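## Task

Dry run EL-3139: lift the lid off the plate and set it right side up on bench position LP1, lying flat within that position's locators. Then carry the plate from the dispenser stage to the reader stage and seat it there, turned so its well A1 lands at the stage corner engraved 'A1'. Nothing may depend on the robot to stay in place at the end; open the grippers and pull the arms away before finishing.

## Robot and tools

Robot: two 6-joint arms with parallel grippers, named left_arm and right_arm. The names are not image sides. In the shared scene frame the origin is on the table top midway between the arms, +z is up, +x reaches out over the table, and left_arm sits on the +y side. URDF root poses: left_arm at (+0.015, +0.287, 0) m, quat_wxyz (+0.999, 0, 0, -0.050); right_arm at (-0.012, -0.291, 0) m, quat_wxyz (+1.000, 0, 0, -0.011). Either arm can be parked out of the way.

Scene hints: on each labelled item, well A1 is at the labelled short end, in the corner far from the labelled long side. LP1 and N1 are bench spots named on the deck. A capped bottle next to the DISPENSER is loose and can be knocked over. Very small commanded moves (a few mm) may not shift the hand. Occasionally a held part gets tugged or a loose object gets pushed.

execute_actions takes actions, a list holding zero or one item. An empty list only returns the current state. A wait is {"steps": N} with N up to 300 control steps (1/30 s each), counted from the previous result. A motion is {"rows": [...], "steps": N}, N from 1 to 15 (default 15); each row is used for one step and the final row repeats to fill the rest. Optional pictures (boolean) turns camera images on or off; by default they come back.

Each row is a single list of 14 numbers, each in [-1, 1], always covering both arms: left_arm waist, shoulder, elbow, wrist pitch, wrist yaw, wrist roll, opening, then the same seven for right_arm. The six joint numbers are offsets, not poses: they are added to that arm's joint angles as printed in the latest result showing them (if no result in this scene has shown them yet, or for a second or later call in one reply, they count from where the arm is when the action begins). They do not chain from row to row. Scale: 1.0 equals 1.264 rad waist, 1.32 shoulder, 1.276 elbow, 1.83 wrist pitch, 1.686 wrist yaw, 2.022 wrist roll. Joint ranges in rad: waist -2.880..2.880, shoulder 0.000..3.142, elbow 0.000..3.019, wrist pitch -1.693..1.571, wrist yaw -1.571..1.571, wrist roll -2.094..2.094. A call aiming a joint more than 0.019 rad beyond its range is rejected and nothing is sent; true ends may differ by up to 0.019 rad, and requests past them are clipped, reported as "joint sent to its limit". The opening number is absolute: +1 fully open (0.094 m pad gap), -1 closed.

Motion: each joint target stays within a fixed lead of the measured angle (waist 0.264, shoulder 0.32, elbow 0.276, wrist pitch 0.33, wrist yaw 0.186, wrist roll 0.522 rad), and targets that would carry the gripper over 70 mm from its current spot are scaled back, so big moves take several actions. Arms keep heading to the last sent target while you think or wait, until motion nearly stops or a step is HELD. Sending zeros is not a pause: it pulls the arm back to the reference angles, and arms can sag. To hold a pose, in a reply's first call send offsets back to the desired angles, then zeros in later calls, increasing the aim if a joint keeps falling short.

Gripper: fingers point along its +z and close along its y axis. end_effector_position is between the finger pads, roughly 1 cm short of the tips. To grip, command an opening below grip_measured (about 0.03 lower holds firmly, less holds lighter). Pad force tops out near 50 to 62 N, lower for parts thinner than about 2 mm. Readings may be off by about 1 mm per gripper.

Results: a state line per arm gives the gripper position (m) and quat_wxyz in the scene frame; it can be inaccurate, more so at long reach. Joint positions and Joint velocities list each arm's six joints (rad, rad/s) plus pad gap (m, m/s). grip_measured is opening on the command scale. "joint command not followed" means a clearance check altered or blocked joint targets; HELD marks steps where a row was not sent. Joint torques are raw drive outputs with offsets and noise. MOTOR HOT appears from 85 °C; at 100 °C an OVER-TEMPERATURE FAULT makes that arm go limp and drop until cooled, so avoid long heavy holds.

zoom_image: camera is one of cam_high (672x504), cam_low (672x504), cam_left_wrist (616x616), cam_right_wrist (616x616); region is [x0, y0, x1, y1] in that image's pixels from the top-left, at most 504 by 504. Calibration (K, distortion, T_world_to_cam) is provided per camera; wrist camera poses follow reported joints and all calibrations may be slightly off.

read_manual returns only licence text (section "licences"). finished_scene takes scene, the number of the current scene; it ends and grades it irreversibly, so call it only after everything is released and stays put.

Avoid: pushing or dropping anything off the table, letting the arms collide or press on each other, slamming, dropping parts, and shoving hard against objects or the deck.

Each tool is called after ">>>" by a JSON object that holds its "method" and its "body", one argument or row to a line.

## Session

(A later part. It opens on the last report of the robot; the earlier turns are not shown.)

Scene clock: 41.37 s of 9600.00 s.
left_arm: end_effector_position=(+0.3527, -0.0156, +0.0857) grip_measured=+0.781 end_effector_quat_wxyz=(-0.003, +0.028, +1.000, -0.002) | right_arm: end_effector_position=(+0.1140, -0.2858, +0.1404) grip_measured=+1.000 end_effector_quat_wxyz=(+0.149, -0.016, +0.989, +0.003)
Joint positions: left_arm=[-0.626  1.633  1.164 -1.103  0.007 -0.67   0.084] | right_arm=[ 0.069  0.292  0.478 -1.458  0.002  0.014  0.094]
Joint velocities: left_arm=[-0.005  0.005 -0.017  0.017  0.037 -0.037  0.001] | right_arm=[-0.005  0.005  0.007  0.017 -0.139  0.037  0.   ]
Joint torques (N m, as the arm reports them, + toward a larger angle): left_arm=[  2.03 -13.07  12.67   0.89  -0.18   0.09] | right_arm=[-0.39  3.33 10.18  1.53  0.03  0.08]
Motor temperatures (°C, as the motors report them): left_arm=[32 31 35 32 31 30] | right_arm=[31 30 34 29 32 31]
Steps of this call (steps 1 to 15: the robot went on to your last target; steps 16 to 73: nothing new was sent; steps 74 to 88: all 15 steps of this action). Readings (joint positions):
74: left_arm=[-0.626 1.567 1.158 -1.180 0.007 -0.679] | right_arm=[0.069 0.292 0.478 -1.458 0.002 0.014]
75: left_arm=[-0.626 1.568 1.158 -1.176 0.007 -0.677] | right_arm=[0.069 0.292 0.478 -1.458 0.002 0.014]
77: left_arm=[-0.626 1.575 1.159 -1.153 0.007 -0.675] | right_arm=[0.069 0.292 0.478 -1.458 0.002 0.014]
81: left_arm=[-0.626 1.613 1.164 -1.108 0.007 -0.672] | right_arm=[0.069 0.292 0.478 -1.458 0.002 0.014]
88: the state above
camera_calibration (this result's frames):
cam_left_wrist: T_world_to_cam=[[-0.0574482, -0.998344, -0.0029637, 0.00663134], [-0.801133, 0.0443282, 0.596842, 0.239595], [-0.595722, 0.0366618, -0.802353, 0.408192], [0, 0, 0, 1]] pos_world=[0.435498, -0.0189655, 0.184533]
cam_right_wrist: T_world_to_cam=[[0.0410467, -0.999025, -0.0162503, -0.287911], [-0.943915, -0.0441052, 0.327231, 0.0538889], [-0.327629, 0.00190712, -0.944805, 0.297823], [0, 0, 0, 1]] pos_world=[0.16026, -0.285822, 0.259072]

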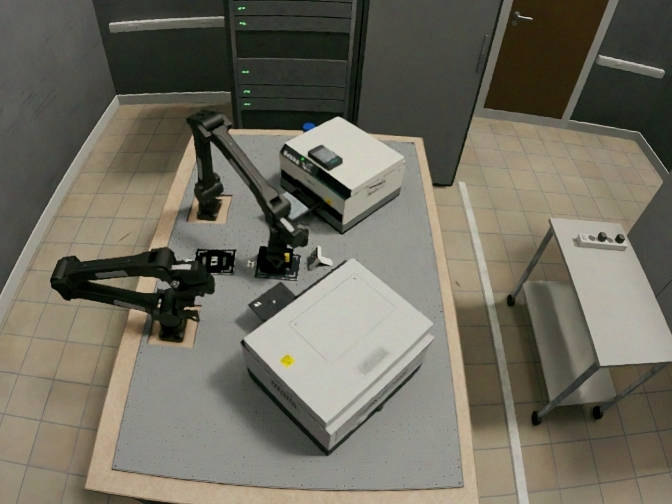

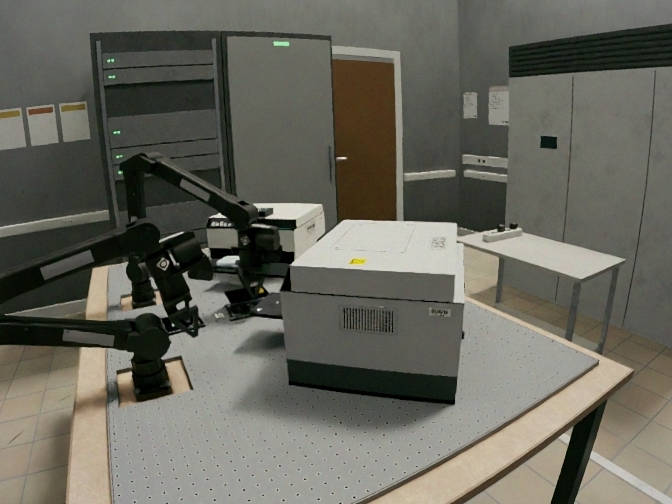

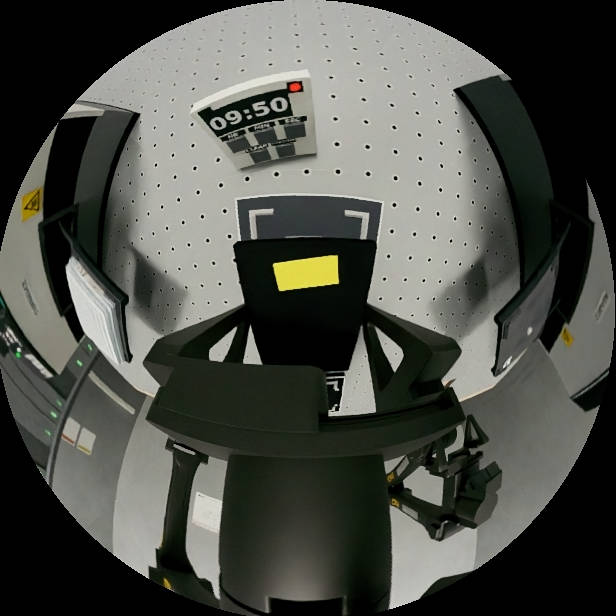

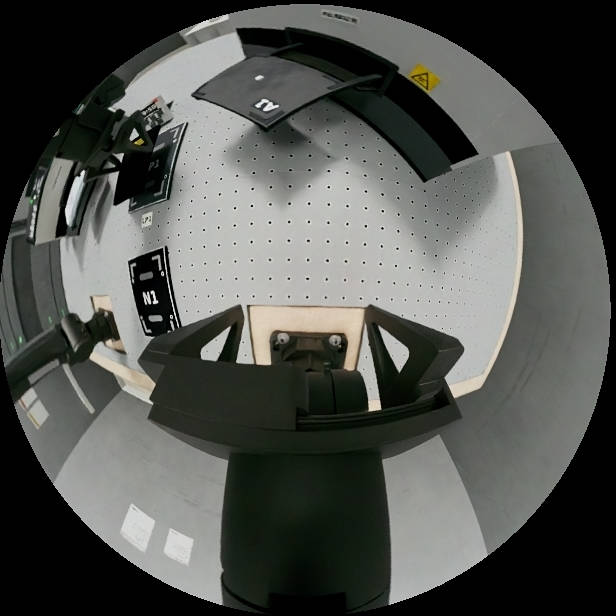

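>>> {"method": "execute_actions", "body": {
  "actions": [
    {"rows":[[0.018,0.015,0.04,0.012,0,0.015,0.745,0,0,0,0,0,0,1],[0.018,0.025,0.043,0.018,0,0.015,0.745,0,0,0,0,0,0,1],[0.018,0.033,0.045,0.024,0,0.015,0.745,0,0,0,0,0,0,1]]}
  ]
}}

>>> {"method": "zoom_image", "body": {
  "camera": "cam_left_wrist",
  "region": [180, 150, 430, 400]
}}

>>> {"method": "zoom_image", "body": {
  "camera": "cam_high",
  "region": [240, 220, 330, 300]
}}

Scene clock: 43.93 s of 9600.00 s.
left_arm: end_effector_position=(+0.3620, -0.0174, +0.0751) grip_measured=+0.781 end_effector_quat_wxyz=(-0.001, +0.033, +0.999, -0.004) | right_arm: end_effector_position=(+0.1140, -0.2858, +0.1404) grip_measured=+1.000 end_effector_quat_wxyz=(+0.149, -0.016, +0.989, +0.003)
Joint positions: left_arm=[-0.616  1.662  1.17  -1.075  0.007 -0.651  0.084] | right_arm=[ 0.069  0.292  0.478 -1.458  0.002  0.014  0.094]
Joint velocities: left_arm=[-0.015 -0.015  0.007 -0.022  0.007 -0.051 -0.   ] | right_arm=[-0.005 -0.005 -0.002 -0.022 -0.051  0.066  0.   ]
Joint torques (N m, as the arm reports them, + toward a larger angle): left_arm=[  2.43 -12.42  12.78   1.08  -0.21   0.08] | right_arm=[-0.43  3.34 10.18  1.52  0.03  0.08]
Motor temperatures (°C, as the motors report them): left_arm=[32 31 35 32 31 30] | right_arm=[31 30 34 29 32 31]
Steps of this call (steps 1 to 15: the robot went on to your last target; steps 16 to 62: nothing new was sent; steps 63 to 77: all 15 steps of this action). Readings (joint positions):
63: left_arm=[-0.625 1.633 1.164 -1.102 0.007 -0.667] | right_arm=[0.069 0.292 0.478 -1.458 0.002 0.014]
64: left_arm=[-0.625 1.633 1.164 -1.099 0.007 -0.664] | right_arm=[0.069 0.292 0.478 -1.458 0.002 0.014]
66: left_arm=[-0.622 1.640 1.166 -1.087 0.007 -0.659] | right_arm=[0.069 0.292 0.478 -1.458 0.002 0.014]
70: left_arm=[-0.617 1.657 1.170 -1.075 0.007 -0.653] | right_arm=[0.069 0.292 0.478 -1.458 0.002 0.014]
77: the state above
camera_calibration (this result's frames):
cam_left_wrist: T_world_to_cam=[[-0.06658, -0.997781, 0.00013875, 0.00838421], [-0.802971, 0.0536633, 0.593598, 0.254456], [-0.592288, 0.0394104, -0.804762, 0.404236], [0, 0, 0, 1]] pos_world=[0.444304, -0.0212204, 0.174268]
cam_right_wrist: T_world_to_cam=[[0.0410467, -0.999025, -0.0162503, -0.287911], [-0.943915, -0.0441052, 0.327231, 0.0538889], [-0.327629, 0.00190712, -0.944805, 0.297823], [0, 0, 0, 1]] pos_world=[0.16026, -0.285822, 0.259072]

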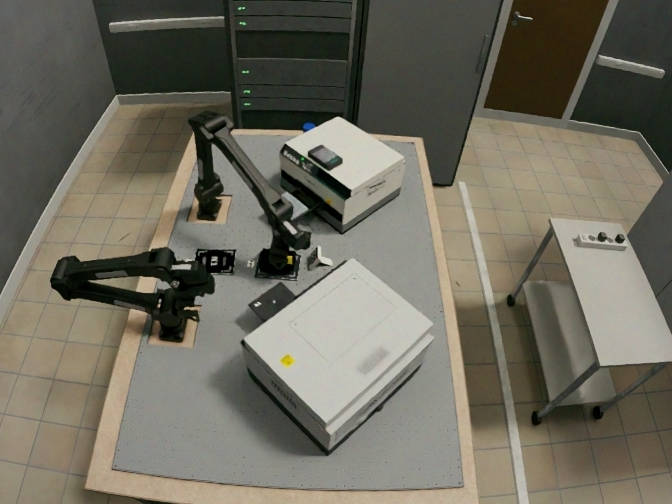

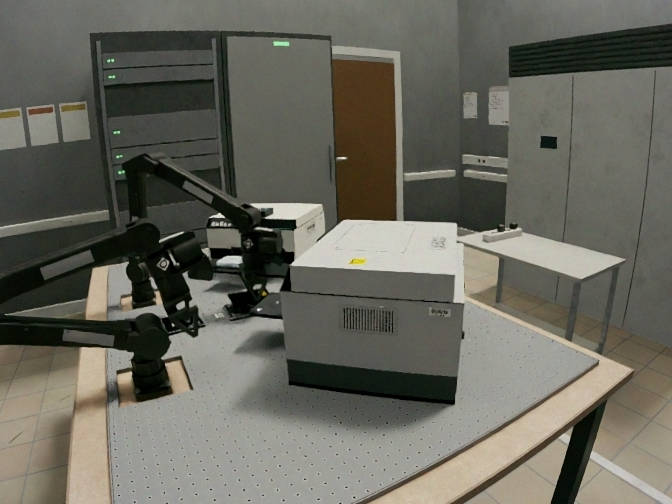

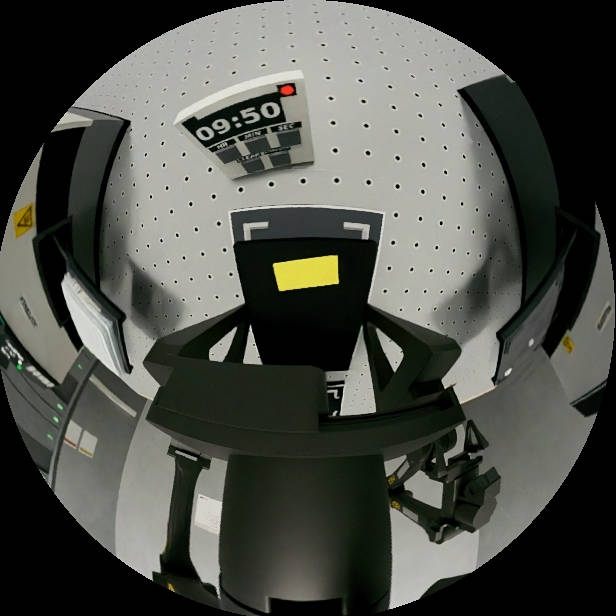

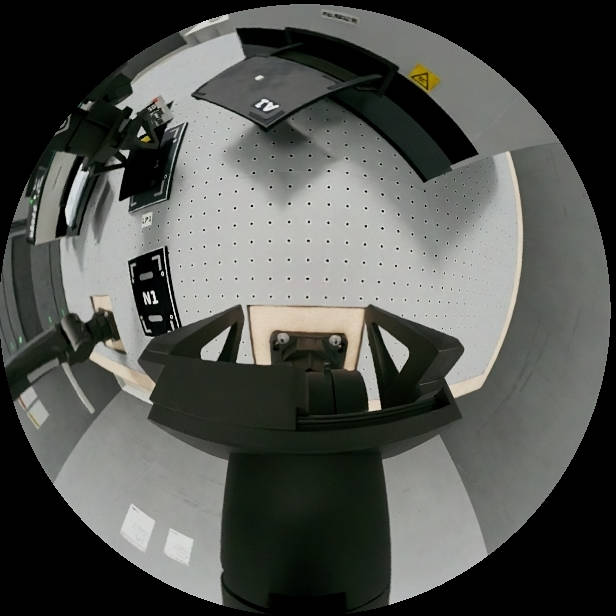

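Region (180, 150, 430, 400) of cam_left_wrist's 616x616 image, scaled by 2.016, with more detail than that image has.

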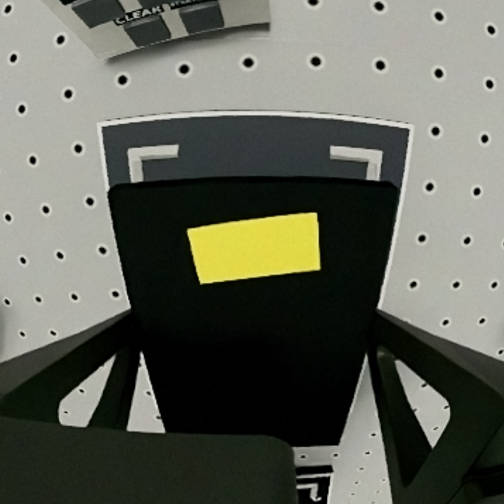

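Region (240, 220, 330, 300) of cam_high's 672x504 image, scaled by 5.600, with more detail than that image has.

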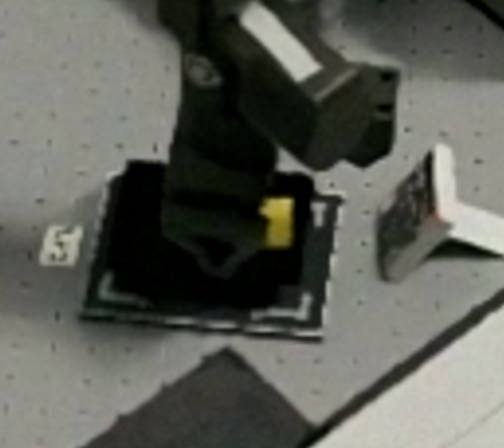

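>>> {"method": "execute_actions", "body": {
  "actions": [
    {"rows":[[0,0.021,-0.014,0.025,0,0,0.745,0,0,0,0,0,0,1]]}
  ]
}}

>>> {"method": "zoom_image", "body": {
  "camera": "cam_left_wrist",
  "region": [180, 150, 430, 400]
}}

>>> {"method": "zoom_image", "body": {
  "camera": "cam_high",
  "region": [240, 220, 330, 300]
}}

Scene clock: 46.20 s of 9600.00 s.
left_arm: end_effector_position=(+0.3622, -0.0177, +0.0656) grip_measured=+0.781 end_effector_quat_wxyz=(+0.001, +0.033, +0.999, -0.005) | right_arm: end_effector_position=(+0.1140, -0.2858, +0.1404) grip_measured=+1.000 end_effector_quat_wxyz=(+0.149, -0.016, +0.989, +0.003)
Joint positions: left_arm=[-0.616  1.673  1.155 -1.046  0.007 -0.65   0.084] | right_arm=[ 0.069  0.292  0.478 -1.458  0.002  0.014  0.094]
Joint velocities: left_arm=[-0.024 -0.005 -0.012  0.002  0.007  0.066  0.001] | right_arm=[ 0.005 -0.005 -0.012 -0.007 -0.081  0.022  0.   ]
Joint torques (N m, as the arm reports them, + toward a larger angle): left_arm=[  1.62 -12.89   8.19   0.97  -0.2    0.03] | right_arm=[-0.41  3.33 10.18  1.54  0.03  0.08]
Motor temperatures (°C, as the motors report them): left_arm=[32 31 36 32 31 30] | right_arm=[31 30 34 29 32 31]
Steps of this call (steps 1 to 15: the robot went on to your last target; steps 16 to 53: nothing new was sent; steps 54 to 68: all 15 steps of this action). Readings (joint positions):
54: left_arm=[-0.616 1.662 1.168 -1.071 0.007 -0.650] | right_arm=[0.069 0.292 0.478 -1.458 0.002 0.014]
55: left_arm=[-0.616 1.662 1.165 -1.061 0.007 -0.650] | right_arm=[0.069 0.292 0.478 -1.458 0.002 0.014]
57: left_arm=[-0.616 1.665 1.161 -1.050 0.007 -0.650] | right_arm=[0.069 0.292 0.478 -1.458 0.002 0.014]
61: left_arm=[-0.616 1.672 1.156 -1.047 0.007 -0.650] | right_arm=[0.069 0.292 0.478 -1.458 0.002 0.014]
68: the state above
camera_calibration (this result's frames):
cam_left_wrist: T_world_to_cam=[[-0.0673457, -0.997726, 0.00267442, 0.00829304], [-0.804808, 0.0559078, 0.590896, 0.26121], [-0.589702, 0.0376419, -0.806743, 0.395892], [0, 0, 0, 1]] pos_world=[0.444241, -0.0212317, 0.165013]
cam_right_wrist: T_world_to_cam=[[0.0410467, -0.999025, -0.0162503, -0.287911], [-0.943915, -0.0441052, 0.327231, 0.0538889], [-0.327629, 0.00190712, -0.944805, 0.297823], [0, 0, 0, 1]] pos_world=[0.16026, -0.285822, 0.259072]

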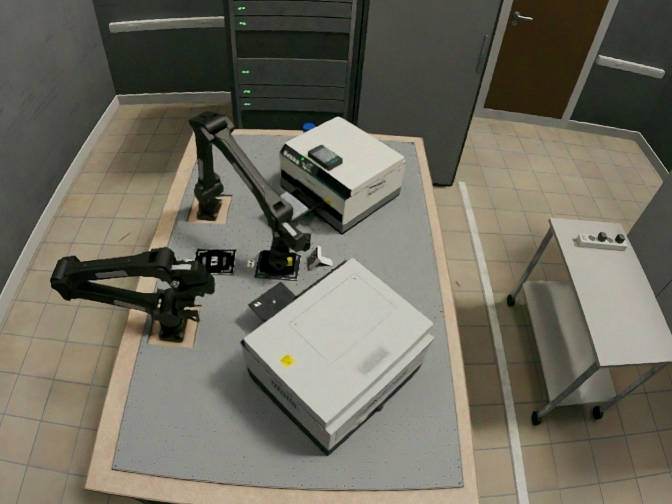

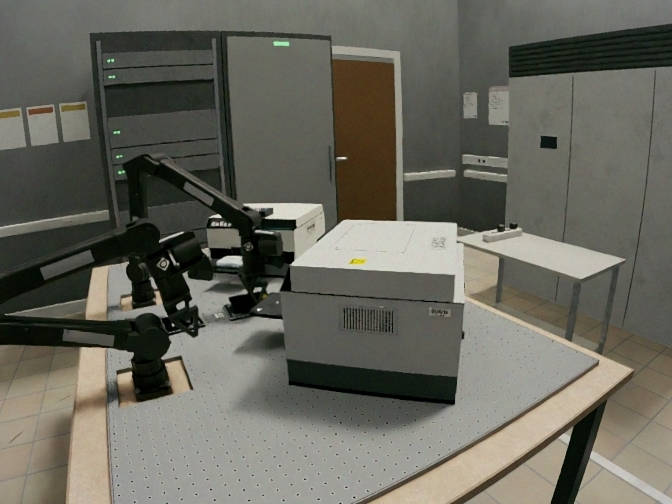

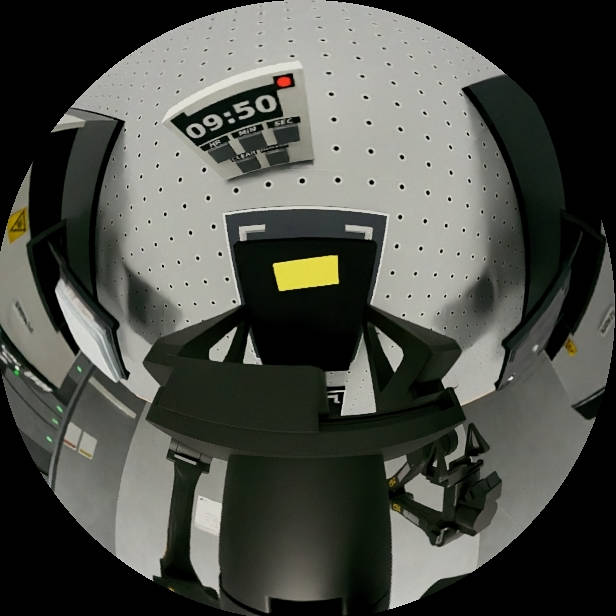

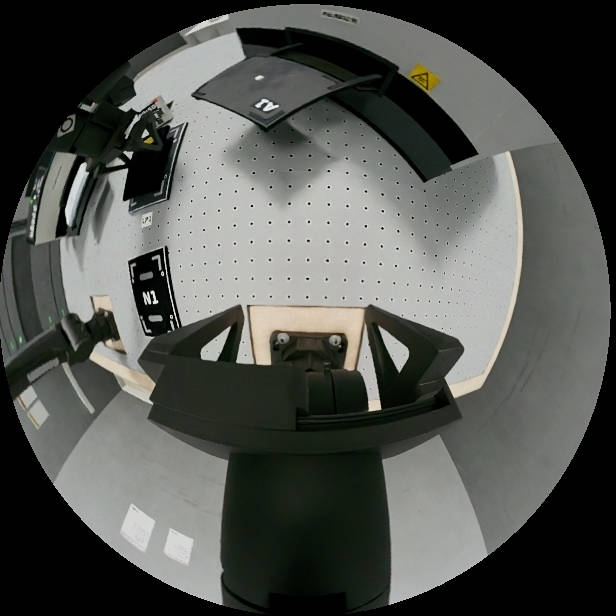

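Region (180, 150, 430, 400) of cam_left_wrist's 616x616 image, scaled by 2.016, with more detail than that image has.

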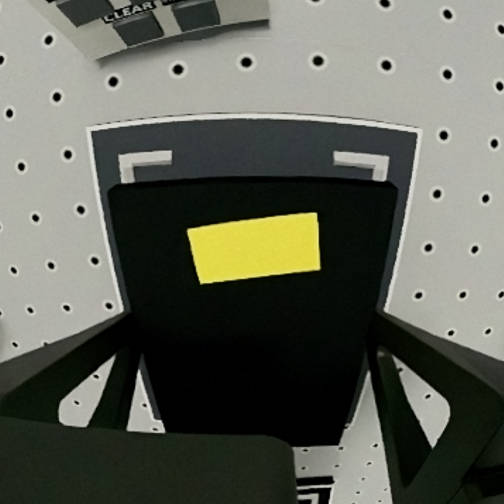

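Region (240, 220, 330, 300) of cam_high's 672x504 image, scaled by 5.600, with more detail than that image has.

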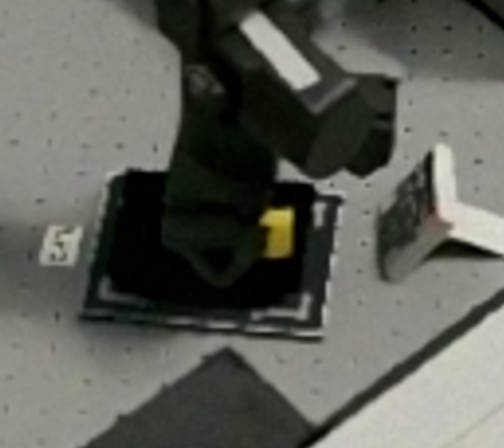

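>>> {"method": "execute_actions", "body": {
  "actions": [
    {"rows":[[0,0.021,-0.015,0.024,0,0,0.745,0,0,0,0,0,0,1]]}
  ]
}}

>>> {"method": "zoom_image", "body": {
  "camera": "cam_left_wrist",
  "region": [180, 150, 430, 400]
}}

>>> {"method": "zoom_image", "body": {
  "camera": "cam_high",
  "region": [240, 220, 330, 300]
}}

Scene clock: 47.77 s of 9600.00 s.
left_arm: end_effector_position=(+0.3616, -0.0171, +0.0558) grip_measured=+0.781 end_effector_quat_wxyz=(+0.001, +0.033, +0.999, -0.006) | right_arm: end_effector_position=(+0.1140, -0.2858, +0.1404) grip_measured=+1.000 end_effector_quat_wxyz=(+0.149, -0.016, +0.989, +0.003)
Joint positions: left_arm=[-0.616  1.683  1.14  -1.018  0.007 -0.65   0.084] | right_arm=[ 0.069  0.292  0.478 -1.458  0.002  0.014  0.094]
Joint velocities: left_arm=[-0.005  0.005 -0.007 -0.012 -0.022 -0.022  0.001] | right_arm=[ 0.005  0.005  0.002 -0.012 -0.095 -0.066  0.   ]
Joint torques (N m, as the arm reports them, + toward a larger angle): left_arm=[  1.67 -13.01   7.75   0.94  -0.19   0.02] | right_arm=[-0.42  3.3  10.17  1.53  0.03  0.08]
Motor temperatures (°C, as the motors report them): left_arm=[32 31 35 32 31 30] | right_arm=[31 30 34 29 32 31]
Steps of this call (steps 1 to 15: the robot went on to your last target; steps 16 to 32: nothing new was sent; steps 33 to 47: all 15 steps of this action). Readings (joint positions):
33: left_arm=[-0.616 1.673 1.154 -1.041 0.007 -0.650] | right_arm=[0.069 0.292 0.478 -1.458 0.002 0.014]
34: left_arm=[-0.616 1.673 1.151 -1.032 0.007 -0.650] | right_arm=[0.069 0.292 0.478 -1.458 0.002 0.014]
36: left_arm=[-0.616 1.676 1.145 -1.022 0.007 -0.650] | right_arm=[0.069 0.292 0.478 -1.458 0.002 0.014]
40: left_arm=[-0.616 1.682 1.140 -1.019 0.007 -0.650] | right_arm=[0.069 0.292 0.478 -1.458 0.002 0.014]
47: the state above
camera_calibration (this result's frames):
cam_left_wrist: T_world_to_cam=[[-0.0673483, -0.997724, 0.00336568, 0.00880162], [-0.805318, 0.0563514, 0.590159, 0.266695], [-0.589005, 0.0370358, -0.80728, 0.387328], [0, 0, 0, 1]] pos_world=[0.443506, -0.0205921, 0.15526]
cam_right_wrist: T_world_to_cam=[[0.0410467, -0.999025, -0.0162503, -0.287911], [-0.943915, -0.0441052, 0.327231, 0.0538889], [-0.327629, 0.00190712, -0.944805, 0.297823], [0, 0, 0, 1]] pos_world=[0.16026, -0.285822, 0.259072]

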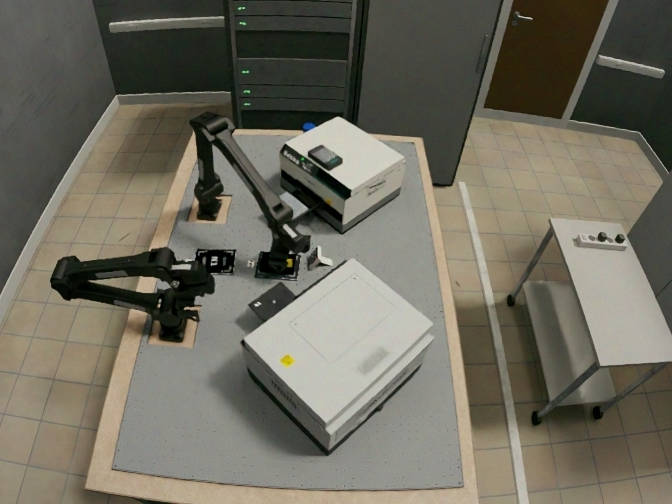

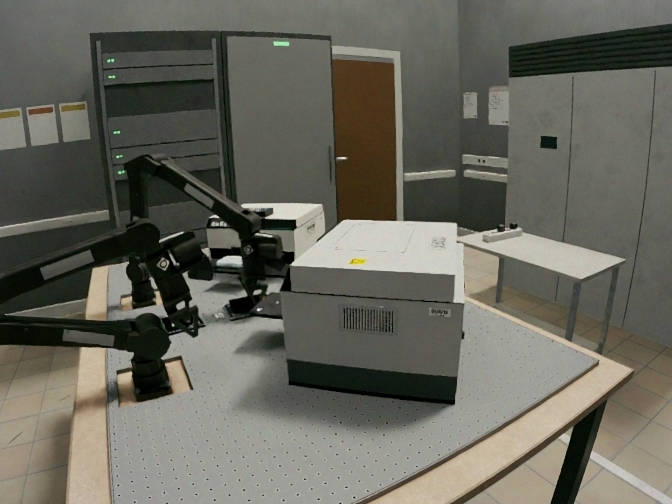

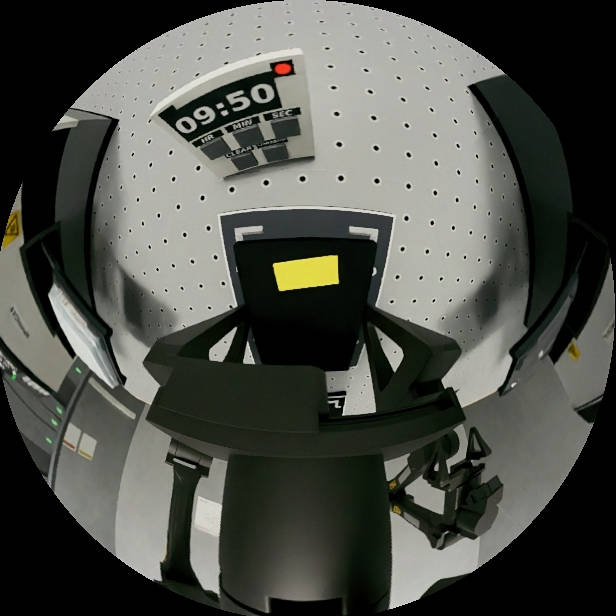

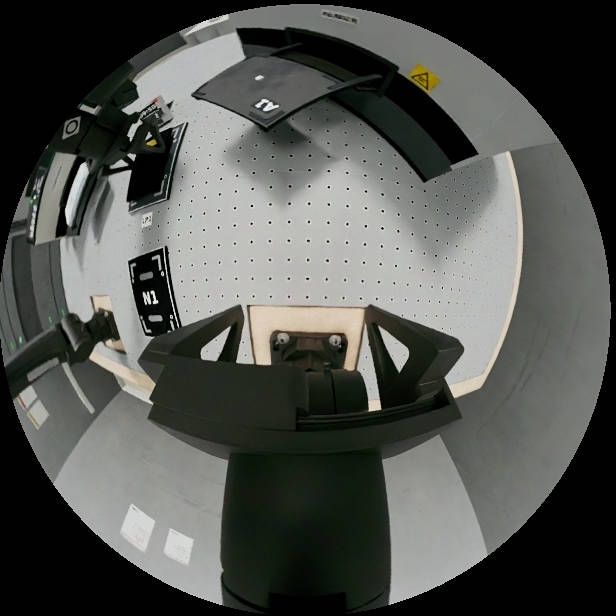

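Region (180, 150, 430, 400) of cam_left_wrist's 616x616 image, scaled by 2.016, with more detail than that image has.

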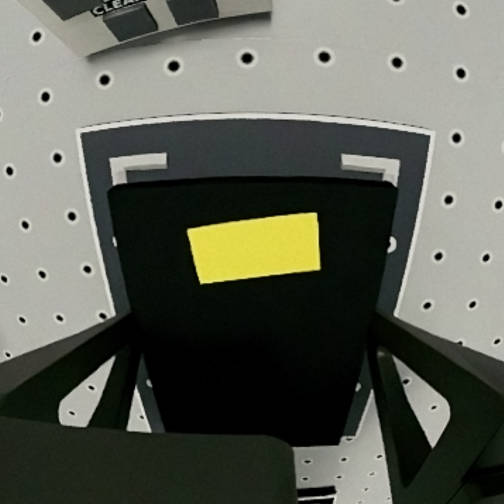

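Region (240, 220, 330, 300) of cam_high's 672x504 image, scaled by 5.600, with more detail than that image has.

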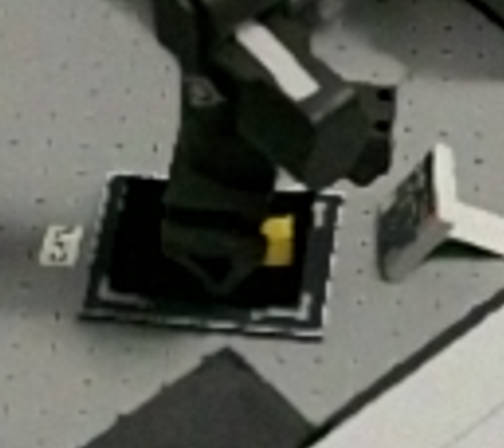

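>>> {"method": "execute_actions", "body": {
  "actions": [
    {"rows":[[0,0.023,-0.008,0.021,0,0,0.745,0,0,0,0,0,0,1]]}
  ]
}}

>>> {"method": "zoom_image", "body": {
  "camera": "cam_left_wrist",
  "region": [180, 150, 430, 400]
}}

>>> {"method": "zoom_image", "body": {
  "camera": "cam_high",
  "region": [240, 220, 330, 300]
}}

Scene clock: 48.80 s of 9600.00 s.
left_arm: end_effector_position=(+0.3627, -0.0181, +0.0483) grip_measured=+0.781 end_effector_quat_wxyz=(+0.002, +0.033, +0.999, -0.006) | right_arm: end_effector_position=(+0.1140, -0.2858, +0.1404) grip_measured=+1.000 end_effector_quat_wxyz=(+0.149, -0.016, +0.989, +0.003)
Joint positions: left_arm=[-0.616  1.696  1.133 -0.997  0.007 -0.65   0.084] | right_arm=[ 0.069  0.292  0.478 -1.458  0.002  0.014  0.094]
Joint velocities: left_arm=[-0.005 -0.015  0.002  0.007 -0.037 -0.051 -0.   ] | right_arm=[ 0.005 -0.005  0.002 -0.002 -0.022 -0.007  0.   ]
Joint torques (N m, as the arm reports them, + toward a larger angle): left_arm=[  1.37 -12.31   8.03   0.89  -0.2   -0.02] | right_arm=[-0.4   3.32 10.17  1.53  0.03  0.08]
Motor temperatures (°C, as the motors report them): left_arm=[32 31 35 32 31 30] | right_arm=[31 30 34 29 32 31]
Steps of this call (steps 1 to 15: the robot went on to your last target; step 16: nothing new was sent; steps 17 to 31: all 15 steps of this action). Readings (joint positions):
17: left_arm=[-0.616 1.684 1.139 -1.015 0.007 -0.650] | right_arm=[0.069 0.292 0.478 -1.458 0.002 0.014]
18: left_arm=[-0.616 1.685 1.138 -1.008 0.007 -0.650] | right_arm=[0.069 0.292 0.478 -1.458 0.002 0.014]
20: left_arm=[-0.616 1.688 1.137 -1.000 0.007 -0.650] | right_arm=[0.069 0.292 0.478 -1.458 0.002 0.014]
24: left_arm=[-0.616 1.695 1.135 -0.997 0.007 -0.650] | right_arm=[0.069 0.292 0.478 -1.458 0.002 0.014]
31: the state above
camera_calibration (this result's frames):
cam_left_wrist: T_world_to_cam=[[-0.0673582, -0.997715, 0.00520901, 0.00783964], [-0.806674, 0.0575315, 0.588189, 0.272657], [-0.587145, 0.0354174, -0.808707, 0.381386], [0, 0, 0, 1]] pos_world=[0.444403, -0.0213723, 0.148015]
cam_right_wrist: T_world_to_cam=[[0.0410467, -0.999025, -0.0162503, -0.287911], [-0.943915, -0.0441052, 0.327231, 0.0538889], [-0.327629, 0.00190712, -0.944805, 0.297823], [0, 0, 0, 1]] pos_world=[0.16026, -0.285822, 0.259072]

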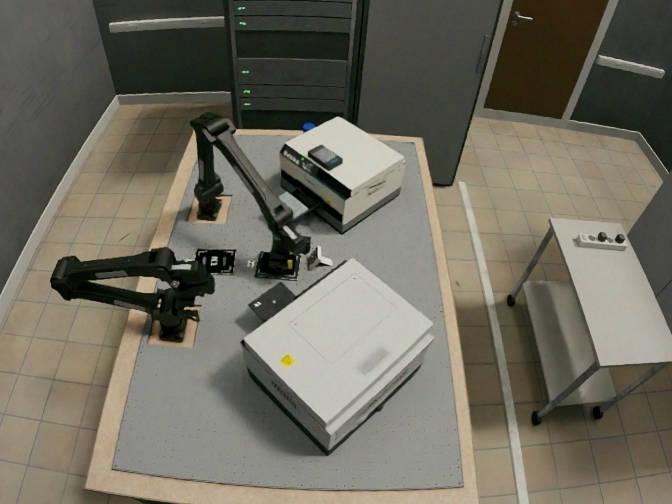

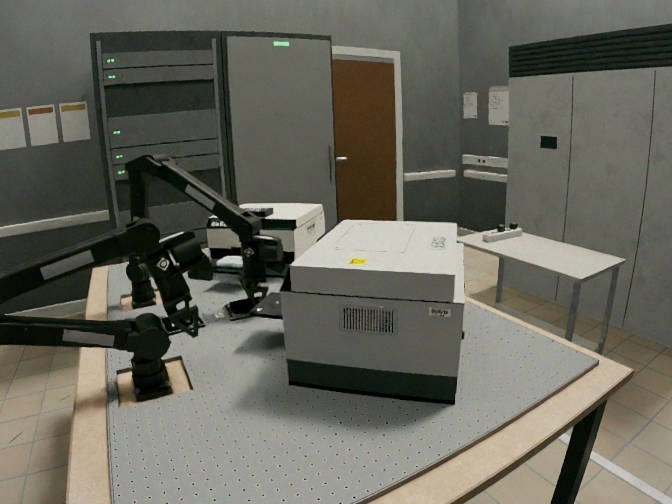

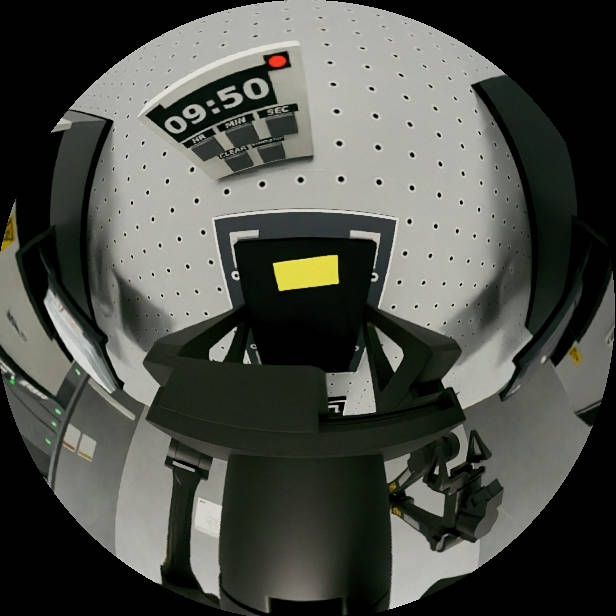

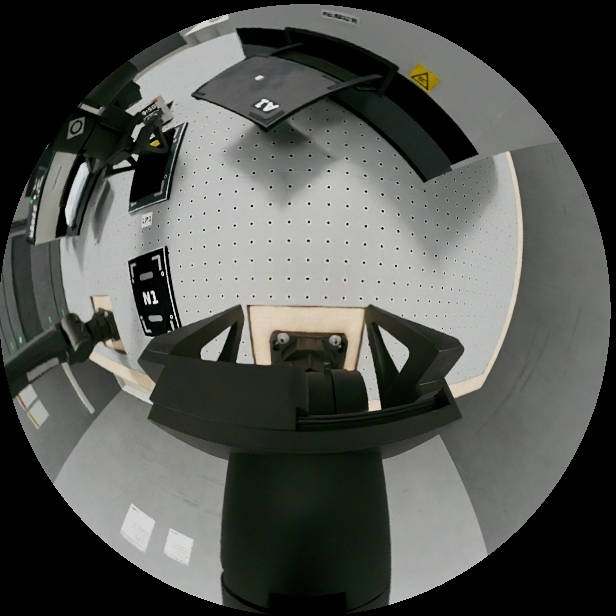

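Region (180, 150, 430, 400) of cam_left_wrist's 616x616 image, scaled by 2.016, with more detail than that image has.

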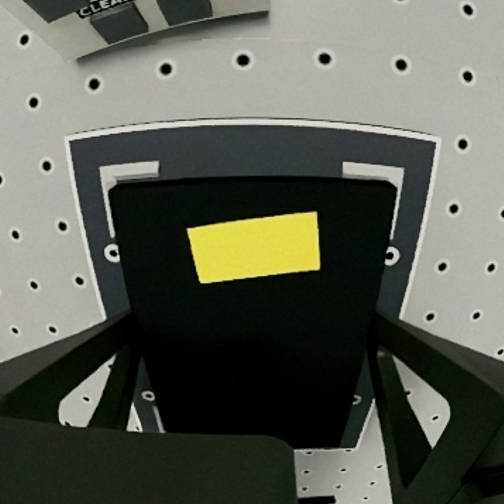

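Region (240, 220, 330, 300) of cam_high's 672x504 image, scaled by 5.600, with more detail than that image has.

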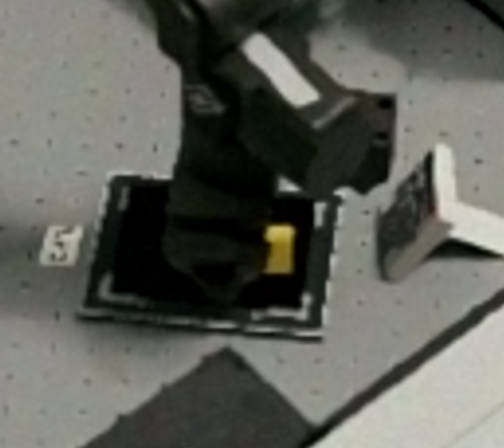

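Slightly too far −y now; continue down with a slight inward bias.

>>> {"method": "execute_actions", "body": {
  "actions": [
    {"rows":[[0.012,0.014,-0.011,0.017,0,0,0.745,0,0,0,0,0,0,1]]}
  ]
}}

>>> {"method": "zoom_image", "body": {
  "camera": "cam_left_wrist",
  "region": [180, 150, 430, 400]
}}

>>> {"method": "zoom_image", "body": {
  "camera": "cam_high",
  "region": [240, 220, 330, 300]
}}

Scene clock: 50.23 s of 9600.00 s.
left_arm: end_effector_position=(+0.3623, -0.0172, +0.0464) grip_measured=+0.781 end_effector_quat_wxyz=(+0.003, +0.033, +0.999, -0.007) | right_arm: end_effector_position=(+0.1140, -0.2858, +0.1404) grip_measured=+1.000 end_effector_quat_wxyz=(+0.149, -0.016, +0.989, +0.003)
Joint positions: left_arm=[-0.615  1.696  1.127 -0.989  0.007 -0.65   0.084] | right_arm=[ 0.069  0.292  0.478 -1.458  0.002  0.014  0.094]
Joint velocities: left_arm=[-0.015 -0.024  0.007 -0.007 -0.022  0.051 -0.001] | right_arm=[-0.005 -0.015 -0.012  0.007  0.007  0.022  0.   ]
Joint torques (N m, as the arm reports them, + toward a larger angle): left_arm=[  2.49 -12.18   7.42   1.27  -0.21   0.04] | right_arm=[-0.39  3.32 10.17  1.53  0.03  0.08]
Motor temperatures (°C, as the motors report them): left_arm=[32 31 35 32 31 30] | right_arm=[31 30 34 29 32 31]
Steps of this call (steps 1 to 15: the robot went on to your last target; steps 16 to 28: nothing new was sent; steps 29 to 43: all 15 steps of this action). Readings (joint positions):
29: left_arm=[-0.616 1.696 1.133 -0.994 0.007 -0.650] | right_arm=[0.069 0.292 0.478 -1.458 0.002 0.014]
30: left_arm=[-0.616 1.696 1.131 -0.990 0.007 -0.650] | right_arm=[0.069 0.292 0.478 -1.458 0.002 0.014]
32: left_arm=[-0.615 1.696 1.128 -0.990 0.007 -0.650] | right_arm=[0.069 0.292 0.478 -1.458 0.002 0.014]
36: left_arm=[-0.615 1.696 1.127 -0.989 0.007 -0.650] | right_arm=[0.069 0.292 0.478 -1.458 0.002 0.014]
43: the state above
camera_calibration (this result's frames):
cam_left_wrist: T_world_to_cam=[[-0.0666071, -0.997759, 0.00643224, 0.00841569], [-0.807251, 0.0576761, 0.587383, 0.273722], [-0.586438, 0.0339314, -0.809283, 0.379302], [0, 0, 0, 1]] pos_world=[0.44396, -0.0202607, 0.146129]
cam_right_wrist: T_world_to_cam=[[0.0410467, -0.999025, -0.0162503, -0.287911], [-0.943915, -0.0441052, 0.327231, 0.0538889], [-0.327629, 0.00190712, -0.944805, 0.297823], [0, 0, 0, 1]] pos_world=[0.16026, -0.285822, 0.259072]

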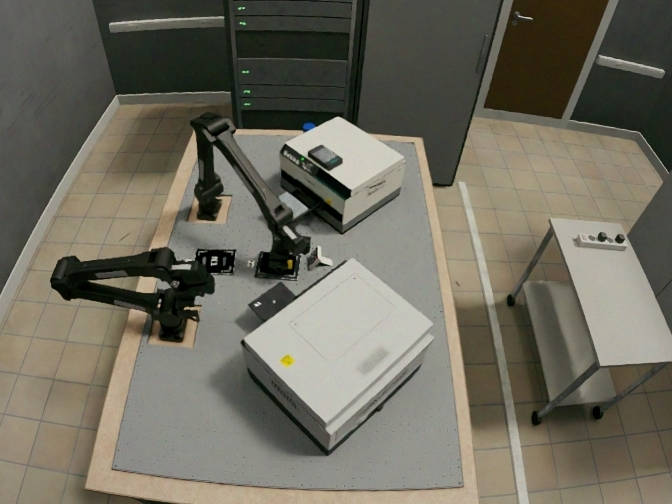

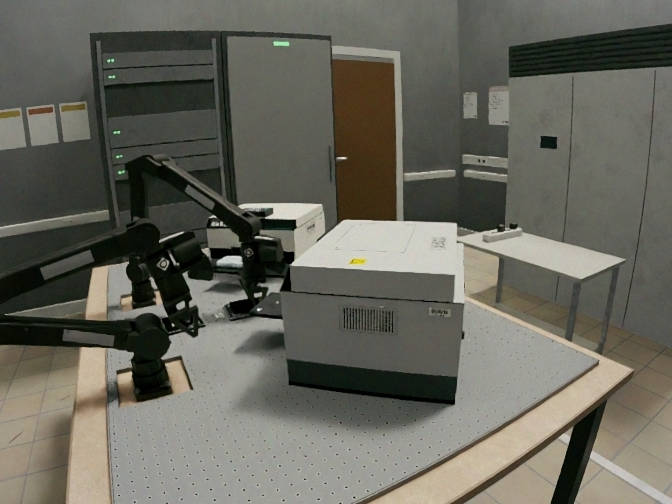

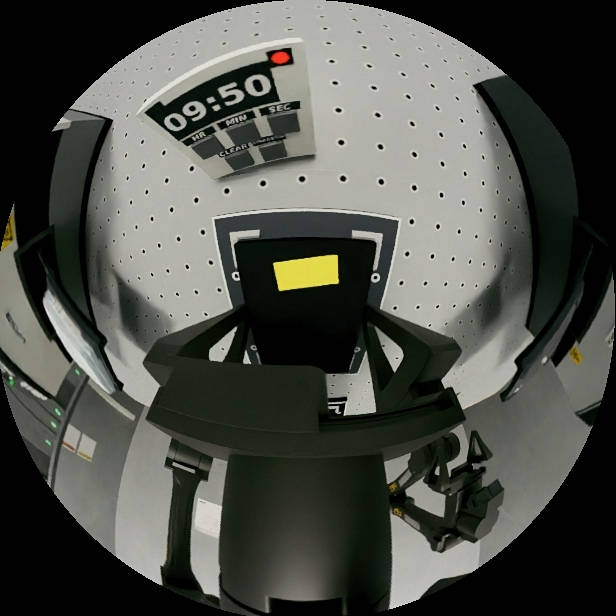

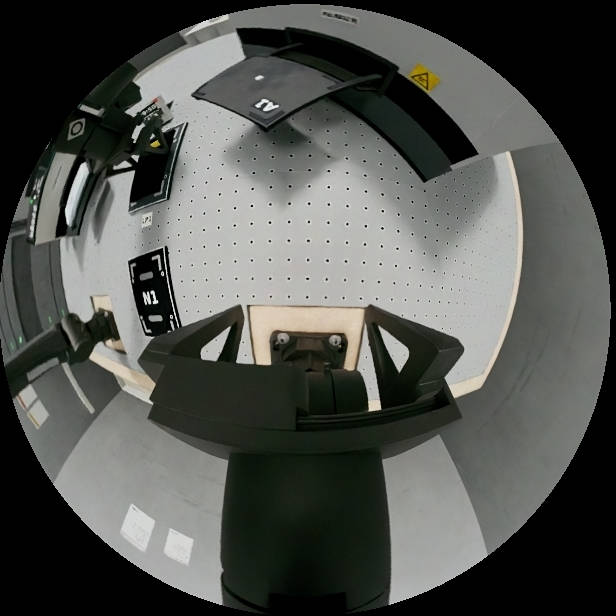

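Region (180, 150, 430, 400) of cam_left_wrist's 616x616 image, scaled by 2.016, with more detail than that image has.

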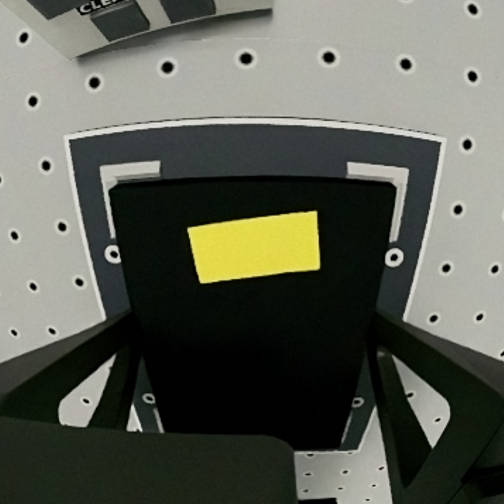

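Region (240, 220, 330, 300) of cam_high's 672x504 image, scaled by 5.600, with more detail than that image has.

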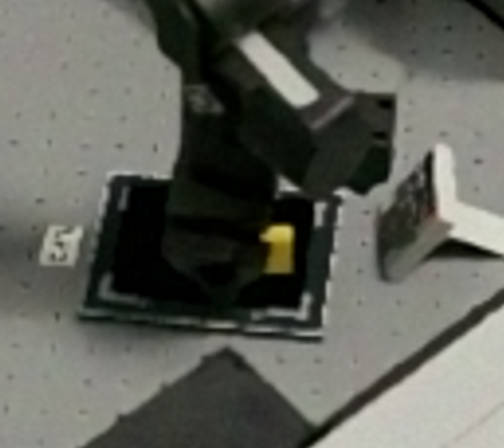

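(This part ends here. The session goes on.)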